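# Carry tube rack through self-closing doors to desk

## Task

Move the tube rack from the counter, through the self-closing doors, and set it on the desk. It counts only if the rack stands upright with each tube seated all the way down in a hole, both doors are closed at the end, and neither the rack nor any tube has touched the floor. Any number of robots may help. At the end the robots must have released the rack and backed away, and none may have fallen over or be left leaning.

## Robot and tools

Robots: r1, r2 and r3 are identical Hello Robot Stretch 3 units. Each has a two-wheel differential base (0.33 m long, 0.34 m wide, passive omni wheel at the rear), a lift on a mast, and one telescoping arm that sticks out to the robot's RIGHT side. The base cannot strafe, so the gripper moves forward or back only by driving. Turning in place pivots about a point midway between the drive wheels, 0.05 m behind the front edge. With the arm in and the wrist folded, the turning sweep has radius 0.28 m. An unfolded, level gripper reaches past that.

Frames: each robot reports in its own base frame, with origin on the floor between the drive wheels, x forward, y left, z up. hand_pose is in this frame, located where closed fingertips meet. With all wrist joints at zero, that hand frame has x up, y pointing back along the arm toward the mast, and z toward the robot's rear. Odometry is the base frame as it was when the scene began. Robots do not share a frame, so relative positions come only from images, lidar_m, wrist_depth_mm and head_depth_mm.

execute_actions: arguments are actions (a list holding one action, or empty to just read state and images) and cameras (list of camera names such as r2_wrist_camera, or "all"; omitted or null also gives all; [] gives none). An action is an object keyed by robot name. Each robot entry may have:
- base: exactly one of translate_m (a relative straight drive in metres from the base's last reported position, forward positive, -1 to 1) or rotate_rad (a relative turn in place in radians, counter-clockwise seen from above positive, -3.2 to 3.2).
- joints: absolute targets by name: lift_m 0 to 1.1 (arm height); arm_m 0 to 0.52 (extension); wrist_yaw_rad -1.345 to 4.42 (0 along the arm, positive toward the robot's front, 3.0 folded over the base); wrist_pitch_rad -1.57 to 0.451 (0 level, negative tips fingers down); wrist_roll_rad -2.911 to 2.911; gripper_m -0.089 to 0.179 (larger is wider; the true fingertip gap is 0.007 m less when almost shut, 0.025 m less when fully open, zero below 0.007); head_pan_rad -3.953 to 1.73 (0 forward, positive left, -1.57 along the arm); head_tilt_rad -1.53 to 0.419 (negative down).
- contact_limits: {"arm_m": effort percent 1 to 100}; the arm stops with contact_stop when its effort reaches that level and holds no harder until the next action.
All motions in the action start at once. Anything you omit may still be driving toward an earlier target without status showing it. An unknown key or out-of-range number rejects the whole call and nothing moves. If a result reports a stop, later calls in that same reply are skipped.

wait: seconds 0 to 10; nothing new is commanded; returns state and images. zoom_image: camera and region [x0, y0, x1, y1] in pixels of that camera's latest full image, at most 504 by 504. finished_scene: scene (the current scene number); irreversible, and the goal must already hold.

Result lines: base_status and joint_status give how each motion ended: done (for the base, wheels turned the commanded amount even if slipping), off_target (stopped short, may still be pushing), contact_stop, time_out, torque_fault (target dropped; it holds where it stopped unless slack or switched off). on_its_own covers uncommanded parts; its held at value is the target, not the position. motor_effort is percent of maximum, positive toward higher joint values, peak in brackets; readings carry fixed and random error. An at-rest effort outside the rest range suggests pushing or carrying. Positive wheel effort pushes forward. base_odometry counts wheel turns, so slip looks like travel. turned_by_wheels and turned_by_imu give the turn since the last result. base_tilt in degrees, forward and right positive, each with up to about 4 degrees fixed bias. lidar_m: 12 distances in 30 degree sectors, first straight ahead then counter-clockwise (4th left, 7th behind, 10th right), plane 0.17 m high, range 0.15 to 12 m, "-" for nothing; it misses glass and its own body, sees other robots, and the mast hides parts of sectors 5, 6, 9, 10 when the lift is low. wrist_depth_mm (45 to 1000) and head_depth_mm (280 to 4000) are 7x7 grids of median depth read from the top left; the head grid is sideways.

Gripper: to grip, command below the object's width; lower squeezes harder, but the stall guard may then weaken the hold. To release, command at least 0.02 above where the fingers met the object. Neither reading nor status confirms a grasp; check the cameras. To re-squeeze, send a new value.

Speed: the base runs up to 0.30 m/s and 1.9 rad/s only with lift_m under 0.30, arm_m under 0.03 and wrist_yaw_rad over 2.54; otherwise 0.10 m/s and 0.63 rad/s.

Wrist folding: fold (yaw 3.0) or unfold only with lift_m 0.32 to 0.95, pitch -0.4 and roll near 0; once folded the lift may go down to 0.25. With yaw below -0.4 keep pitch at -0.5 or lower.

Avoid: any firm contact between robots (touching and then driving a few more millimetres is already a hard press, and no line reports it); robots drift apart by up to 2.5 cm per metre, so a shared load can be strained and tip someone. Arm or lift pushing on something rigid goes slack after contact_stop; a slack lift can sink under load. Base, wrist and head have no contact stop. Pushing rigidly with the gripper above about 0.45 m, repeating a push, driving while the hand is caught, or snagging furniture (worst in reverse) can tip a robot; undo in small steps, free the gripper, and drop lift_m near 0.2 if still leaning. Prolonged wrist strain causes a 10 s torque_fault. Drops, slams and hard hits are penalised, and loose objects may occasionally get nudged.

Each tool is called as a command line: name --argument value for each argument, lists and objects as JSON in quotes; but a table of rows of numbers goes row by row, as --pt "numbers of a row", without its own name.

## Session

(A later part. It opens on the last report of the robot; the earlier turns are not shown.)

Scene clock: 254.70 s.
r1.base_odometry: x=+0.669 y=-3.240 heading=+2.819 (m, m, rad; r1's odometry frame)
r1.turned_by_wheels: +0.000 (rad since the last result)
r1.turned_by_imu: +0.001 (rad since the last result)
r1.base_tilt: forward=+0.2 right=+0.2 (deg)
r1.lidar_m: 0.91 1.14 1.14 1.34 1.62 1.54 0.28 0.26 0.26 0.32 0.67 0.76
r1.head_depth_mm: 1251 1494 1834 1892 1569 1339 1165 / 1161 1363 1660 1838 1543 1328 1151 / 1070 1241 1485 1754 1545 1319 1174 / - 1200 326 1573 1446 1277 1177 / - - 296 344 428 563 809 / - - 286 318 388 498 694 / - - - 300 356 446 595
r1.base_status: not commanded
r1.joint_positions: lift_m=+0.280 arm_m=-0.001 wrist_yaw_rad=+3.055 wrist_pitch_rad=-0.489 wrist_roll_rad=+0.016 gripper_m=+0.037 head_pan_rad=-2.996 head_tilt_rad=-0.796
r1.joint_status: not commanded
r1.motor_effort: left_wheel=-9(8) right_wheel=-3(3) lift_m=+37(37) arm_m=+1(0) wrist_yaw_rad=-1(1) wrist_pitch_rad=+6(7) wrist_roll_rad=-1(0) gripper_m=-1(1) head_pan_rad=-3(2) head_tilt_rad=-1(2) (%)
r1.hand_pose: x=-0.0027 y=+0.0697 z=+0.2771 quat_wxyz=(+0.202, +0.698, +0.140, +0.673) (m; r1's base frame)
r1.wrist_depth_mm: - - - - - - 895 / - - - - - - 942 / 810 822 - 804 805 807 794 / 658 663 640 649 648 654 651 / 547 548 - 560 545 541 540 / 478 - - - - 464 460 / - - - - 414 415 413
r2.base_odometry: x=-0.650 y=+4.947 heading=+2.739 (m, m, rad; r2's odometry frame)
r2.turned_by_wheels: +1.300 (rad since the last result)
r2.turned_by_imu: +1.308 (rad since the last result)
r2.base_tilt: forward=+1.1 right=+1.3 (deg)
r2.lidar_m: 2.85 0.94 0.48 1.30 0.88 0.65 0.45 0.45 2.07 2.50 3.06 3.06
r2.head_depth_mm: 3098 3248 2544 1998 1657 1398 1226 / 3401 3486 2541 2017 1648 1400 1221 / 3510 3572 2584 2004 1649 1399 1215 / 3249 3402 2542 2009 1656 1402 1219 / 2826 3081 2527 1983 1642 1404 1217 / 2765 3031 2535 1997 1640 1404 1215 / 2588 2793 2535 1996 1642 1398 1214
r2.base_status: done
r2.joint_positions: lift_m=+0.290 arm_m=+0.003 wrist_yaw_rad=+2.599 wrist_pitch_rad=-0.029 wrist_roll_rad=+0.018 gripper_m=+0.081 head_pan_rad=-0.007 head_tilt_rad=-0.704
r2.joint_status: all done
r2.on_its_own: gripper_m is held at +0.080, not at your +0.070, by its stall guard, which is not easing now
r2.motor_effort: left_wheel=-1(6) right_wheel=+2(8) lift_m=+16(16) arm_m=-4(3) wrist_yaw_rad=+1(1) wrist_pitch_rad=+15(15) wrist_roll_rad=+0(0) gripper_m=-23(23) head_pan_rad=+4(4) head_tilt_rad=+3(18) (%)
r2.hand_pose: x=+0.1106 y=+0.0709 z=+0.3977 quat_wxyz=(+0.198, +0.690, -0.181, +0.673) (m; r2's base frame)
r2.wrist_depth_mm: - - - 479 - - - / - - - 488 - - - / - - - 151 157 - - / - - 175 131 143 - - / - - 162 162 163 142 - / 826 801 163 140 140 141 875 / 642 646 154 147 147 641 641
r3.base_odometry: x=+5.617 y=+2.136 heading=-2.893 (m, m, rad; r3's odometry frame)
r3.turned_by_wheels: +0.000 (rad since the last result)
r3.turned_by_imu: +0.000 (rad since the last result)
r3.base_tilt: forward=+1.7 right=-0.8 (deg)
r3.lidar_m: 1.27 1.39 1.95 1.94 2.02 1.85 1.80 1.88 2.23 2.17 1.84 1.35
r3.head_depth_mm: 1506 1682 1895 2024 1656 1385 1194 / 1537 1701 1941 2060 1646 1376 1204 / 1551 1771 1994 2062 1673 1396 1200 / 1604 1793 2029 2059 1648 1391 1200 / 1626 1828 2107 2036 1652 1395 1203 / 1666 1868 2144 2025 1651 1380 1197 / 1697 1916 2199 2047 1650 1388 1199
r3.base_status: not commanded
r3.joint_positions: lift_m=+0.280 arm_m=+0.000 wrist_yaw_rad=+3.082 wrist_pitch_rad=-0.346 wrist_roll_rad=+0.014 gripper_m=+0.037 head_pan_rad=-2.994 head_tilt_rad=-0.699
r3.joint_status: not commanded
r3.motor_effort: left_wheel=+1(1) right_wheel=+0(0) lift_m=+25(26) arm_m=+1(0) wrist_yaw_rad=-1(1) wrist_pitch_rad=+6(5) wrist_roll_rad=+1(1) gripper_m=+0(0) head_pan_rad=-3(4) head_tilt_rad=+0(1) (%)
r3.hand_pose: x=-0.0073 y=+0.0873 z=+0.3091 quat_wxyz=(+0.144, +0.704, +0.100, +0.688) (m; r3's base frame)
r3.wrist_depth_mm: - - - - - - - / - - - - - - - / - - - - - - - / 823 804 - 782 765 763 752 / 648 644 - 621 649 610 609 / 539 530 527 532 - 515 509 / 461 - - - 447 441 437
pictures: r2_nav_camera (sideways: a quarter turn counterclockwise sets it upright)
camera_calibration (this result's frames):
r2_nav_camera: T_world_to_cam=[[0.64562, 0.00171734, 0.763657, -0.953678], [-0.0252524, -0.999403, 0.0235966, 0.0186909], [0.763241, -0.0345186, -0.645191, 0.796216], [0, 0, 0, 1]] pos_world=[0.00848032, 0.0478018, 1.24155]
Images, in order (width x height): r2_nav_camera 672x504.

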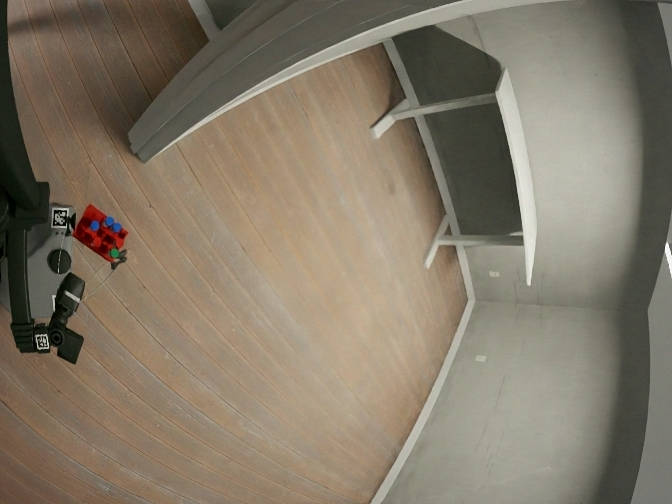

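execute_actions --actions '[{"r2":{"base":{"translate_m":1}},"r1":{"base":{"translate_m":0.3}}}]' --cameras '[]'

execute_actions --actions '[{"r2":{"base":{"translate_m":0.8}},"r1":{"base":{"rotate_rad":-1.1}}}]' --cameras '[]'

execute_actions --actions '[{"r2":{"base":{"rotate_rad":2.2},"joints":{"lift_m":0.85,"head_pan_rad":-1.57,"head_tilt_rad":-0.6}},"r1":{"base":{"translate_m":-0.75}}}]' --cameras '[]'

execute_actions --actions '[{"r2":{"joints":{"wrist_yaw_rad":0}}}]' --cameras '["r2_nav_camera","r2_head_camera","r2_wrist_camera"]'

Scene clock: 267.73 s.
r1.base_odometry: x=+0.384 y=-3.145 heading=+2.819 (m, m, rad; r1's odometry frame)
r1.turned_by_wheels: +0.000 (rad since the last result)
r1.turned_by_imu: +0.001 (rad since the last result)
r1.base_tilt: forward=+0.2 right=+0.1 (deg)
r1.lidar_m: 0.62 0.92 0.92 1.09 1.79 0.33 0.27 0.27 0.31 0.50 3.81 0.64
r1.head_depth_mm: - - 304 372 1579 1344 1169 / - - 300 357 455 1297 1159 / - - 296 348 440 596 1133 / - - 294 340 426 569 782 / - - 291 332 413 546 791 / - - 287 324 401 525 763 / - - - 316 389 503 723
r1.base_status: done
r1.joint_positions: lift_m=+0.280 arm_m=-0.001 wrist_yaw_rad=+3.055 wrist_pitch_rad=-0.489 wrist_roll_rad=+0.016 gripper_m=+0.037 head_pan_rad=-2.996 head_tilt_rad=-0.796
r1.joint_status: not commanded
r1.motor_effort: left_wheel=-17(26) right_wheel=-4(6) lift_m=+37(37) arm_m=+0(0) wrist_yaw_rad=-1(0) wrist_pitch_rad=+6(6) wrist_roll_rad=+0(1) gripper_m=-1(0) head_pan_rad=-2(3) head_tilt_rad=-1(1) (%)
r1.hand_pose: x=-0.0027 y=+0.0697 z=+0.2771 quat_wxyz=(+0.202, +0.698, +0.140, +0.673) (m; r1's base frame)
r1.wrist_depth_mm: - - - - - 860 720 / - - - - - 931 769 / 804 794 - 784 820 783 757 / 639 652 646 649 665 643 626 / 555 540 - 575 570 537 535 / 484 - - - - 468 468 / - - - - 411 414 410
r2.base_odometry: x=-1.570 y=+5.338 heading=+2.739 (m, m, rad; r2's odometry frame)
r2.turned_by_wheels: +0.000 (rad since the last result)
r2.turned_by_imu: +0.005 (rad since the last result)
r2.base_tilt: forward=+1.2 right=+1.3 (deg)
r2.lidar_m: 1.84 1.46 1.27 0.80 0.72 0.72 1.41 1.71 2.84 2.68 2.42 2.44
r2.head_depth_mm: 2451 2661 2552 1997 1650 1403 1219 / 2637 2893 2541 2000 1656 1409 1223 / 2485 2788 2564 1993 1655 1405 1217 / 2186 2549 2548 2004 1642 1405 1216 / 1617 1884 2300 2002 1651 1410 1221 / 1472 2162 2340 1993 1644 1398 1221 / 1470 2004 2215 2006 1636 1401 1214
r2.base_status: done
r2.joint_positions: lift_m=+0.290 arm_m=+0.003 wrist_yaw_rad=+2.599 wrist_pitch_rad=-0.029 wrist_roll_rad=+0.018 gripper_m=+0.081 head_pan_rad=-0.007 head_tilt_rad=-0.704
r2.joint_status: not commanded
r2.on_its_own: gripper_m is held at +0.080, not at your +0.070, by its stall guard, which is not easing now
r2.motor_effort: left_wheel=-1(6) right_wheel=+2(6) lift_m=+16(16) arm_m=-3(3) wrist_yaw_rad=+1(1) wrist_pitch_rad=+15(15) wrist_roll_rad=+0(0) gripper_m=-23(23) head_pan_rad=+4(4) head_tilt_rad=+2(3) (%)
r2.hand_pose: x=+0.1106 y=+0.0709 z=+0.3977 quat_wxyz=(+0.198, +0.690, -0.181, +0.673) (m; r2's base frame)
r2.wrist_depth_mm: 642 824 - - - - - / 654 834 - - - - - / 677 860 - 151 158 - - / 675 877 176 132 136 - - / 698 828 163 161 162 141 - / 685 767 163 140 140 141 875 / 634 645 153 147 147 633 649
r3.base_odometry: x=+5.617 y=+2.136 heading=-2.893 (m, m, rad; r3's odometry frame)
r3.turned_by_wheels: +0.000 (rad since the last result)
r3.turned_by_imu: +0.002 (rad since the last result)
r3.base_tilt: forward=+1.8 right=-0.8 (deg)
r3.lidar_m: 1.34 1.40 1.94 1.94 2.02 1.85 1.80 1.88 2.23 2.17 1.84 1.37
r3.head_depth_mm: 1501 1670 1872 2062 1651 1396 1194 / 1529 1726 1929 2046 1656 1390 1196 / 1553 1749 1979 2060 1653 1395 1194 / 1600 1781 2060 2052 1662 1387 1198 / 1633 1830 2102 2032 1662 1388 1196 / 1644 1893 2121 2054 1676 1393 1201 / 1703 1899 2221 2042 1656 1397 1199
r3.base_status: not commanded
r3.joint_positions: lift_m=+0.280 arm_m=+0.000 wrist_yaw_rad=+3.082 wrist_pitch_rad=-0.346 wrist_roll_rad=+0.014 gripper_m=+0.037 head_pan_rad=-2.994 head_tilt_rad=-0.699
r3.joint_status: not commanded
r3.motor_effort: left_wheel=+1(1) right_wheel=-1(1) lift_m=+25(25) arm_m=+1(0) wrist_yaw_rad=-2(2) wrist_pitch_rad=+6(6) wrist_roll_rad=+1(0) gripper_m=+0(0) head_pan_rad=-3(4) head_tilt_rad=+0(1) (%)
r3.hand_pose: x=-0.0073 y=+0.0873 z=+0.3091 quat_wxyz=(+0.144, +0.704, +0.100, +0.688) (m; r3's base frame)
r3.wrist_depth_mm: - - - - - - - / - - - - - - - / - - - - - - 982 / 805 806 - 787 770 772 759 / 648 651 - 624 645 615 607 / 536 536 529 523 - 519 506 / 462 - - - 445 446 443
pictures: none
No camera images: the call's "cameras" was empty. Leave "cameras" out to get every camera's image.

Scene clock: 272.20 s.
r1.base_odometry: x=+0.384 y=-3.145 heading=+1.718 (m, m, rad; r1's odometry frame)
r1.turned_by_wheels: -1.100 (rad since the last result)
r1.turned_by_imu: -1.085 (rad since the last result)
r1.base_tilt: forward=+0.2 right=+0.1 (deg)
r1.lidar_m: 3.80 0.66 0.61 0.92 0.92 1.06 1.73 0.24 0.20 0.20 0.23 0.40
r1.head_depth_mm: 1540 1777 1970 1819 1565 1332 1169 / 1525 1753 2063 1863 1550 1325 1148 / 1514 1736 2024 1833 1537 1320 1177 / 1558 1776 2045 1831 1519 1313 1165 / 1552 1754 2046 1812 1511 1301 1141 / 1537 1747 2026 1785 1507 1285 1108 / 1523 1725 2007 1770 1488 473 534
r1.base_status: done
r1.joint_positions: lift_m=+0.280 arm_m=-0.001 wrist_yaw_rad=+3.055 wrist_pitch_rad=-0.489 wrist_roll_rad=+0.016 gripper_m=+0.037 head_pan_rad=-2.996 head_tilt_rad=-0.796
r1.joint_status: not commanded
r1.motor_effort: left_wheel=-9(10) right_wheel=+0(12) lift_m=+37(37) arm_m=+1(0) wrist_yaw_rad=+0(2) wrist_pitch_rad=+7(6) wrist_roll_rad=-1(1) gripper_m=-1(0) head_pan_rad=-2(2) head_tilt_rad=-1(1) (%)
r1.hand_pose: x=-0.0027 y=+0.0697 z=+0.2771 quat_wxyz=(+0.202, +0.698, +0.140, +0.673) (m; r1's base frame)
r1.wrist_depth_mm: 768 822 904 977 971 652 506 / 836 894 - 989 940 698 556 / 785 813 - 789 806 682 724 / 648 646 649 652 644 652 644 / 551 544 - 557 570 536 546 / 472 - - - - 469 467 / - - - - 410 412 412
r2.base_odometry: x=-2.306 y=+5.651 heading=+2.739 (m, m, rad; r2's odometry frame)
r2.turned_by_wheels: +0.000 (rad since the last result)
r2.turned_by_imu: +0.004 (rad since the last result)
r2.base_tilt: forward=+1.1 right=+1.3 (deg)
r2.lidar_m: 1.04 1.31 1.07 1.04 1.24 1.24 1.51 2.97 3.31 2.10 1.90 1.91
r2.head_depth_mm: 1910 2113 2274 2000 1651 1402 1222 / 1834 2002 2348 1997 1651 1405 1222 / 1666 924 2166 2004 1653 1396 1218 / 1536 923 1904 2005 1651 1392 1215 / 1422 927 727 1365 1532 1401 1218 / 1298 922 670 1795 1645 1400 1217 / 1218 919 669 1650 1643 1398 1217
r2.base_status: done
r2.joint_positions: lift_m=+0.290 arm_m=+0.003 wrist_yaw_rad=+2.599 wrist_pitch_rad=-0.029 wrist_roll_rad=+0.018 gripper_m=+0.081 head_pan_rad=-0.007 head_tilt_rad=-0.704
r2.joint_status: not commanded
r2.on_its_own: gripper_m is held at +0.080, not at your +0.070, by its stall guard, which is not easing now
r2.motor_effort: left_wheel=+0(6) right_wheel=+2(8) lift_m=+16(16) arm_m=-4(4) wrist_yaw_rad=+1(1) wrist_pitch_rad=+15(15) wrist_roll_rad=+0(0) gripper_m=-23(23) head_pan_rad=+5(4) head_tilt_rad=+2(2) (%)
r2.hand_pose: x=+0.1106 y=+0.0709 z=+0.3977 quat_wxyz=(+0.198, +0.690, -0.181, +0.673) (m; r2's base frame)
r2.wrist_depth_mm: - - - - - - - / - - - - - - - / - - - 151 159 - - / - - 175 132 135 - - / - - 164 161 162 142 - / 828 773 164 141 140 141 850 / 643 642 153 148 147 634 657
r3.base_odometry: x=+5.617 y=+2.136 heading=-2.893 (m, m, rad; r3's odometry frame)
r3.turned_by_wheels: +0.000 (rad since the last result)
r3.turned_by_imu: +0.001 (rad since the last result)
r3.base_tilt: forward=+1.7 right=-0.7 (deg)
r3.lidar_m: 1.33 1.39 1.95 1.94 2.02 1.85 1.80 1.89 2.23 2.16 1.84 1.38
r3.head_depth_mm: 1500 1685 1906 2046 1649 1385 1195 / 1532 1696 1961 2036 1643 1372 1199 / 1572 1753 1982 2038 1669 1389 1199 / 1593 1801 2040 2035 1651 1382 1202 / 1626 1827 2096 2053 1655 1389 1204 / 1668 1883 2136 2014 1675 1396 1201 / 1702 1908 2195 2044 1647 1394 1202
r3.base_status: not commanded
r3.joint_positions: lift_m=+0.280 arm_m=+0.000 wrist_yaw_rad=+3.082 wrist_pitch_rad=-0.346 wrist_roll_rad=+0.014 gripper_m=+0.037 head_pan_rad=-2.994 head_tilt_rad=-0.699
r3.joint_status: not commanded
r3.motor_effort: left_wheel=+1(1) right_wheel=-1(0) lift_m=+26(25) arm_m=+1(0) wrist_yaw_rad=-2(1) wrist_pitch_rad=+5(6) wrist_roll_rad=+1(1) gripper_m=+0(0) head_pan_rad=-4(3) head_tilt_rad=+0(0) (%)
r3.hand_pose: x=-0.0073 y=+0.0873 z=+0.3091 quat_wxyz=(+0.144, +0.704, +0.100, +0.688) (m; r3's base frame)
r3.wrist_depth_mm: - - - - - - - / - - - - - - - / - - - - - - - / 823 804 - 783 781 758 754 / 645 646 - 633 644 619 620 / 543 535 529 523 - 523 514 / 460 - - - 447 439 440
pictures: none
No camera images: the call's "cameras" was empty. Leave "cameras" out to get every camera's image.

Scene clock: 278.13 s.
r1.base_odometry: x=+0.495 y=-3.887 heading=+1.718 (m, m, rad; r1's odometry frame)
r1.turned_by_wheels: +0.000 (rad since the last result)
r1.turned_by_imu: +0.028 (rad since the last result)
r1.base_tilt: forward=+0.2 right=+0.1 (deg)
r1.lidar_m: 1.15 1.14 0.84 0.74 0.73 0.86 0.99 1.07 1.23 1.36 1.36 1.42
r1.head_depth_mm: 871 998 1170 1421 1526 1342 1160 / 865 993 1155 1391 1546 1326 1158 / 856 978 1143 1373 1534 1318 1171 / 885 1010 1155 1378 1510 1306 1164 / 911 1038 1215 1455 1514 1297 1140 / 901 1031 1198 1429 1499 1290 1124 / 893 1023 1185 1406 1492 1285 1120
r1.base_status: done
r1.joint_positions: lift_m=+0.280 arm_m=-0.001 wrist_yaw_rad=+3.057 wrist_pitch_rad=-0.489 wrist_roll_rad=+0.015 gripper_m=+0.037 head_pan_rad=-2.996 head_tilt_rad=-0.796
r1.joint_status: not commanded
r1.motor_effort: left_wheel=-1(20) right_wheel=+1(22) lift_m=+37(37) arm_m=+1(2) wrist_yaw_rad=-1(45) wrist_pitch_rad=+6(7) wrist_roll_rad=+0(0) gripper_m=-1(0) head_pan_rad=-2(2) head_tilt_rad=-1(2) (%)
r1.hand_pose: x=-0.0031 y=+0.0697 z=+0.2770 quat_wxyz=(+0.202, +0.698, +0.141, +0.673) (m; r1's base frame)
r1.wrist_depth_mm: 632 652 736 784 827 915 973 / 693 737 - 833 921 973 991 / 728 765 - 787 808 818 797 / 653 651 669 648 644 651 637 / 556 549 - 571 561 545 546 / 476 - - - - 463 466 / - - - - 419 410 406
r2.base_odometry: x=-2.306 y=+5.651 heading=-1.344 (m, m, rad; r2's odometry frame)
r2.turned_by_wheels: +2.200 (rad since the last result)
r2.turned_by_imu: +2.225 (rad since the last result)
r2.base_tilt: forward=+1.1 right=+1.3 (deg)
r2.lidar_m: 1.23 1.27 1.87 3.41 2.85 2.00 1.91 1.94 1.03 1.31 1.04 1.30
r2.head_depth_mm: 1148 1206 824 632 1714 1490 1333 / 1136 1200 826 631 1725 1492 1329 / 1130 1192 825 631 1714 1501 1340 / 1122 1184 824 632 1713 1491 - / 1113 1190 825 608 1700 1497 1335 / 1109 1180 822 610 1679 1503 1281 / 1099 1177 827 609 1668 1501 1279
r2.base_status: done
r2.joint_positions: lift_m=+0.849 arm_m=+0.003 wrist_yaw_rad=+2.599 wrist_pitch_rad=-0.029 wrist_roll_rad=+0.018 gripper_m=+0.081 head_pan_rad=-1.563 head_tilt_rad=-0.606
r2.joint_status: all done
r2.on_its_own: gripper_m is held at +0.080, not at your +0.070, by its stall guard, which is not easing now
r2.motor_effort: left_wheel=-1(7) right_wheel=+2(7) lift_m=+34(35) arm_m=-4(3) wrist_yaw_rad=+0(0) wrist_pitch_rad=+16(16) wrist_roll_rad=+0(0) gripper_m=-24(23) head_pan_rad=-6(59) head_tilt_rad=+3(13) (%)
r2.hand_pose: x=+0.1106 y=+0.0709 z=+0.9567 quat_wxyz=(+0.198, +0.690, -0.181, +0.673) (m; r2's base frame)
r2.wrist_depth_mm: - - - - - - 919 / - - - - - - 930 / - - - 150 158 - 940 / - - 175 133 143 - 947 / - - 163 162 162 142 968 / - - 163 141 140 141 932 / - - 154 147 146 - -
r3.base_odometry: x=+5.617 y=+2.136 heading=-2.893 (m, m, rad; r3's odometry frame)
r3.turned_by_wheels: +0.000 (rad since the last result)
r3.turned_by_imu: +0.001 (rad since the last result)
r3.base_tilt: forward=+1.8 right=-0.8 (deg)
r3.lidar_m: 1.33 1.39 1.95 1.94 2.02 1.85 1.80 1.88 2.23 2.17 1.84 1.38
r3.head_depth_mm: 1509 1661 1907 2055 1649 1381 1192 / 1544 1726 1940 2014 1650 1390 1202 / 1566 1726 1981 2034 1665 1388 1192 / 1598 1797 2039 2058 1667 1400 1209 / 1633 1840 2087 2034 1659 1397 1198 / 1661 1885 2151 2042 1650 1391 1198 / 1708 1927 2169 2028 1655 1393 1200
r3.base_status: not commanded
r3.joint_positions: lift_m=+0.280 arm_m=+0.000 wrist_yaw_rad=+3.082 wrist_pitch_rad=-0.346 wrist_roll_rad=+0.014 gripper_m=+0.037 head_pan_rad=-2.994 head_tilt_rad=-0.699
r3.joint_status: not commanded
r3.motor_effort: left_wheel=+1(1) right_wheel=+0(0) lift_m=+26(25) arm_m=+1(0) wrist_yaw_rad=-3(2) wrist_pitch_rad=+5(6) wrist_roll_rad=+1(0) gripper_m=+0(0) head_pan_rad=-3(4) head_tilt_rad=-1(1) (%)
r3.hand_pose: x=-0.0073 y=+0.0873 z=+0.3091 quat_wxyz=(+0.144, +0.704, +0.100, +0.688) (m; r3's base frame)
r3.wrist_depth_mm: - - - - - - - / - - - - - - - / - - - - - - 994 / 820 799 - 801 766 764 750 / 645 648 - 627 643 618 617 / 541 535 533 524 - 511 508 / 461 - - - 444 441 437
pictures: none
No camera images: the call's "cameras" was empty. Leave "cameras" out to get every camera's image.

Scene clock: 280.43 s.
r1.base_odometry: x=+0.495 y=-3.887 heading=+1.718 (m, m, rad; r1's odometry frame)
r1.turned_by_wheels: +0.000 (rad since the last result)
r1.turned_by_imu: +0.001 (rad since the last result)
r1.base_tilt: forward=+0.2 right=+0.1 (deg)
r1.lidar_m: 1.25 1.24 0.84 0.74 0.74 0.86 0.98 1.07 1.23 1.36 1.37 1.43
r1.head_depth_mm: 874 1000 1174 1416 1523 1338 1165 / 864 986 1158 1405 1556 1328 1156 / 856 979 1147 1374 1533 1310 1178 / 884 1005 1156 1380 1521 1312 1161 / 911 1038 1210 1449 1514 1297 1137 / 903 1030 1194 1432 1504 1288 1125 / 894 1023 1183 1411 1491 1274 1115
r1.base_status: not commanded
r1.joint_positions: lift_m=+0.280 arm_m=-0.001 wrist_yaw_rad=+3.057 wrist_pitch_rad=-0.489 wrist_roll_rad=+0.015 gripper_m=+0.037 head_pan_rad=-2.996 head_tilt_rad=-0.796
r1.joint_status: not commanded
r1.motor_effort: left_wheel=-1(1) right_wheel=+1(1) lift_m=+37(37) arm_m=+0(0) wrist_yaw_rad=-3(2) wrist_pitch_rad=+7(6) wrist_roll_rad=-1(0) gripper_m=-1(1) head_pan_rad=-2(2) head_tilt_rad=-2(2) (%)
r1.hand_pose: x=-0.0031 y=+0.0697 z=+0.2770 quat_wxyz=(+0.202, +0.698, +0.141, +0.673) (m; r1's base frame)
r1.wrist_depth_mm: 633 659 741 763 808 911 990 / 686 731 - 830 921 971 - / 736 765 - 802 791 816 786 / 650 650 659 652 653 656 649 / 557 545 - 564 555 541 543 / 482 - - - - 470 468 / - - - - 416 413 410
r2.base_odometry: x=-2.306 y=+5.651 heading=-1.344 (m, m, rad; r2's odometry frame)
r2.turned_by_wheels: +0.000 (rad since the last result)
r2.turned_by_imu: +0.000 (rad since the last result)
r2.base_tilt: forward=+1.1 right=+1.3 (deg)
r2.lidar_m: 1.24 1.27 1.78 3.43 2.85 2.00 1.90 1.95 1.04 1.31 1.04 1.31
r2.head_depth_mm: 1143 1206 825 631 1707 1503 1334 / 1133 1195 824 632 1678 1498 1333 / 1126 1189 826 608 463 - - / 1122 1188 826 609 461 1411 - / 1116 1187 825 608 498 1492 1283 / 1106 1178 826 608 1685 1505 1280 / 1100 1172 826 609 1675 1500 1281
r2.base_status: not commanded
r2.joint_positions: lift_m=+0.849 arm_m=+0.003 wrist_yaw_rad=+0.002 wrist_pitch_rad=-0.029 wrist_roll_rad=+0.018 gripper_m=+0.081 head_pan_rad=-1.563 head_tilt_rad=-0.606
r2.joint_status: all done
r2.on_its_own: gripper_m is held at +0.080, not at your +0.070, by its stall guard, which is not easing now
r2.motor_effort: left_wheel=-1(1) right_wheel=+2(2) lift_m=+34(34) arm_m=-3(4) wrist_yaw_rad=-2(5) wrist_pitch_rad=+16(15) wrist_roll_rad=+0(0) gripper_m=-23(23) head_pan_rad=-4(5) head_tilt_rad=+2(3) (%)
r2.hand_pose: x=-0.0209 y=-0.4033 z=+0.9567 quat_wxyz=(+0.701, +0.011, -0.713, -0.010) (m; r2's base frame)
r2.wrist_depth_mm: 966 970 979 989 987 - - / - - - - - - - / - - - 151 158 803 - / 317 315 177 131 146 320 321 / - - 163 161 163 142 700 / - - 164 140 140 141 - / 710 - 153 147 147 - -
r3.base_odometry: x=+5.617 y=+2.136 heading=-2.893 (m, m, rad; r3's odometry frame)
r3.turned_by_wheels: +0.000 (rad since the last result)
r3.turned_by_imu: +0.000 (rad since the last result)
r3.base_tilt: forward=+1.7 right=-0.8 (deg)
r3.lidar_m: 1.33 1.40 1.95 1.95 2.02 1.86 1.80 1.88 2.23 2.17 1.84 1.37
r3.head_depth_mm: 1492 1671 1891 2028 1652 1391 1195 / 1523 1719 1939 2067 1651 1380 1195 / 1558 1747 1983 2029 1657 1389 1200 / 1582 1784 2034 2051 1658 1390 1195 / 1619 1814 2114 2033 1646 1393 1199 / 1665 1888 2140 2058 1649 1379 1196 / 1700 1917 2214 2040 1656 1389 1200
r3.base_status: not commanded
r3.joint_positions: lift_m=+0.280 arm_m=+0.000 wrist_yaw_rad=+3.082 wrist_pitch_rad=-0.346 wrist_roll_rad=+0.014 gripper_m=+0.037 head_pan_rad=-2.994 head_tilt_rad=-0.699
r3.joint_status: not commanded
r3.motor_effort: left_wheel=+1(2) right_wheel=-1(0) lift_m=+26(25) arm_m=+1(0) wrist_yaw_rad=-2(2) wrist_pitch_rad=+6(5) wrist_roll_rad=+0(0) gripper_m=+0(0) head_pan_rad=-4(3) head_tilt_rad=-1(0) (%)
r3.hand_pose: x=-0.0073 y=+0.0873 z=+0.3091 quat_wxyz=(+0.144, +0.704, +0.100, +0.688) (m; r3's base frame)
r3.wrist_depth_mm: - - - - - - - / - - - - - - - / - - - - - - 991 / 820 796 - 789 770 761 752 / 655 643 - 633 651 609 607 / 543 530 528 527 - 512 507 / 465 - - - 449 445 434
pictures: r2_head_camera (sideways: a quarter turn clockwise sets it upright), r2_nav_camera (sideways: a quarter turn counterclockwise sets it upright), r2_wrist_camera
camera_calibration (this result's frames):
r2_head_camera: T_world_to_cam=[[0.0217747, 0.554293, -0.832037, 1.10358], [0.999542, -0.0295524, 0.00647091, -0.0145471], [-0.0210019, -0.831797, -0.554683, 0.675973], [0, 0, 0, 1]] pos_world=[0.00470716, -0.0498626, 1.29326]
r2_nav_camera: T_world_to_cam=[[0.0105002, -0.567287, 0.823454, -1.02775], [-0.999682, 0.0129321, 0.0216565, 0.027158], [-0.0229344, -0.823419, -0.56697, 0.699255], [0, 0, 0, 1]] pos_world=[0.053978, -0.00760222, 1.24218]
r2_wrist_camera: T_world_to_cam=[[-0.999418, -0.0311963, -0.0137647, -0.015785], [0.00662685, 0.218278, -0.975864, 1.04796], [0.0334478, -0.975388, -0.217945, -0.0231076], [0, 0, 0, 1]] pos_world=[-0.0219476, -0.251779, 1.01742]
Images, in order (width x height): r2_head_camera 896x504, r2_nav_camera 672x504, r2_wrist_camera 644x364.

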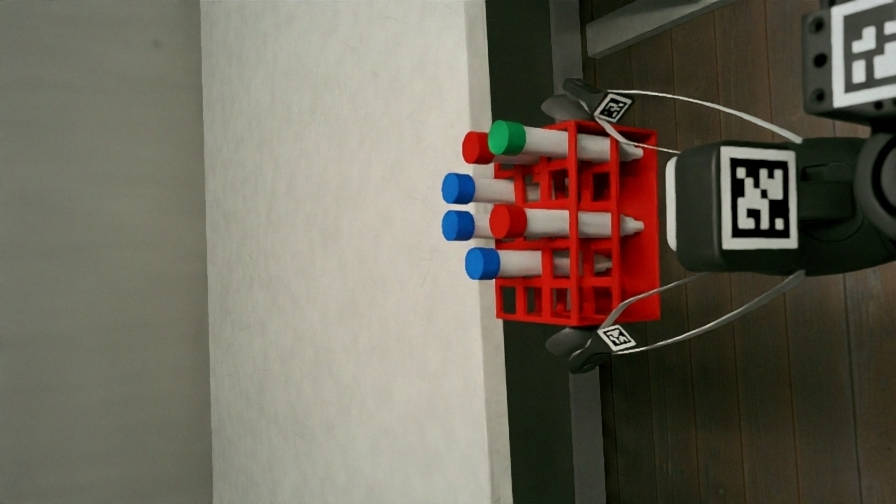

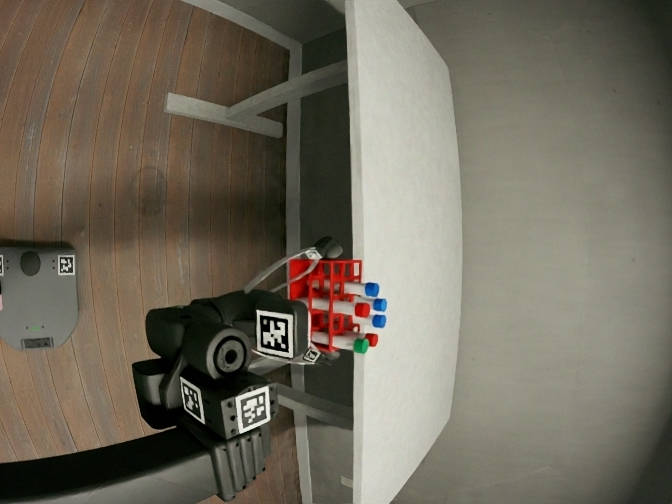

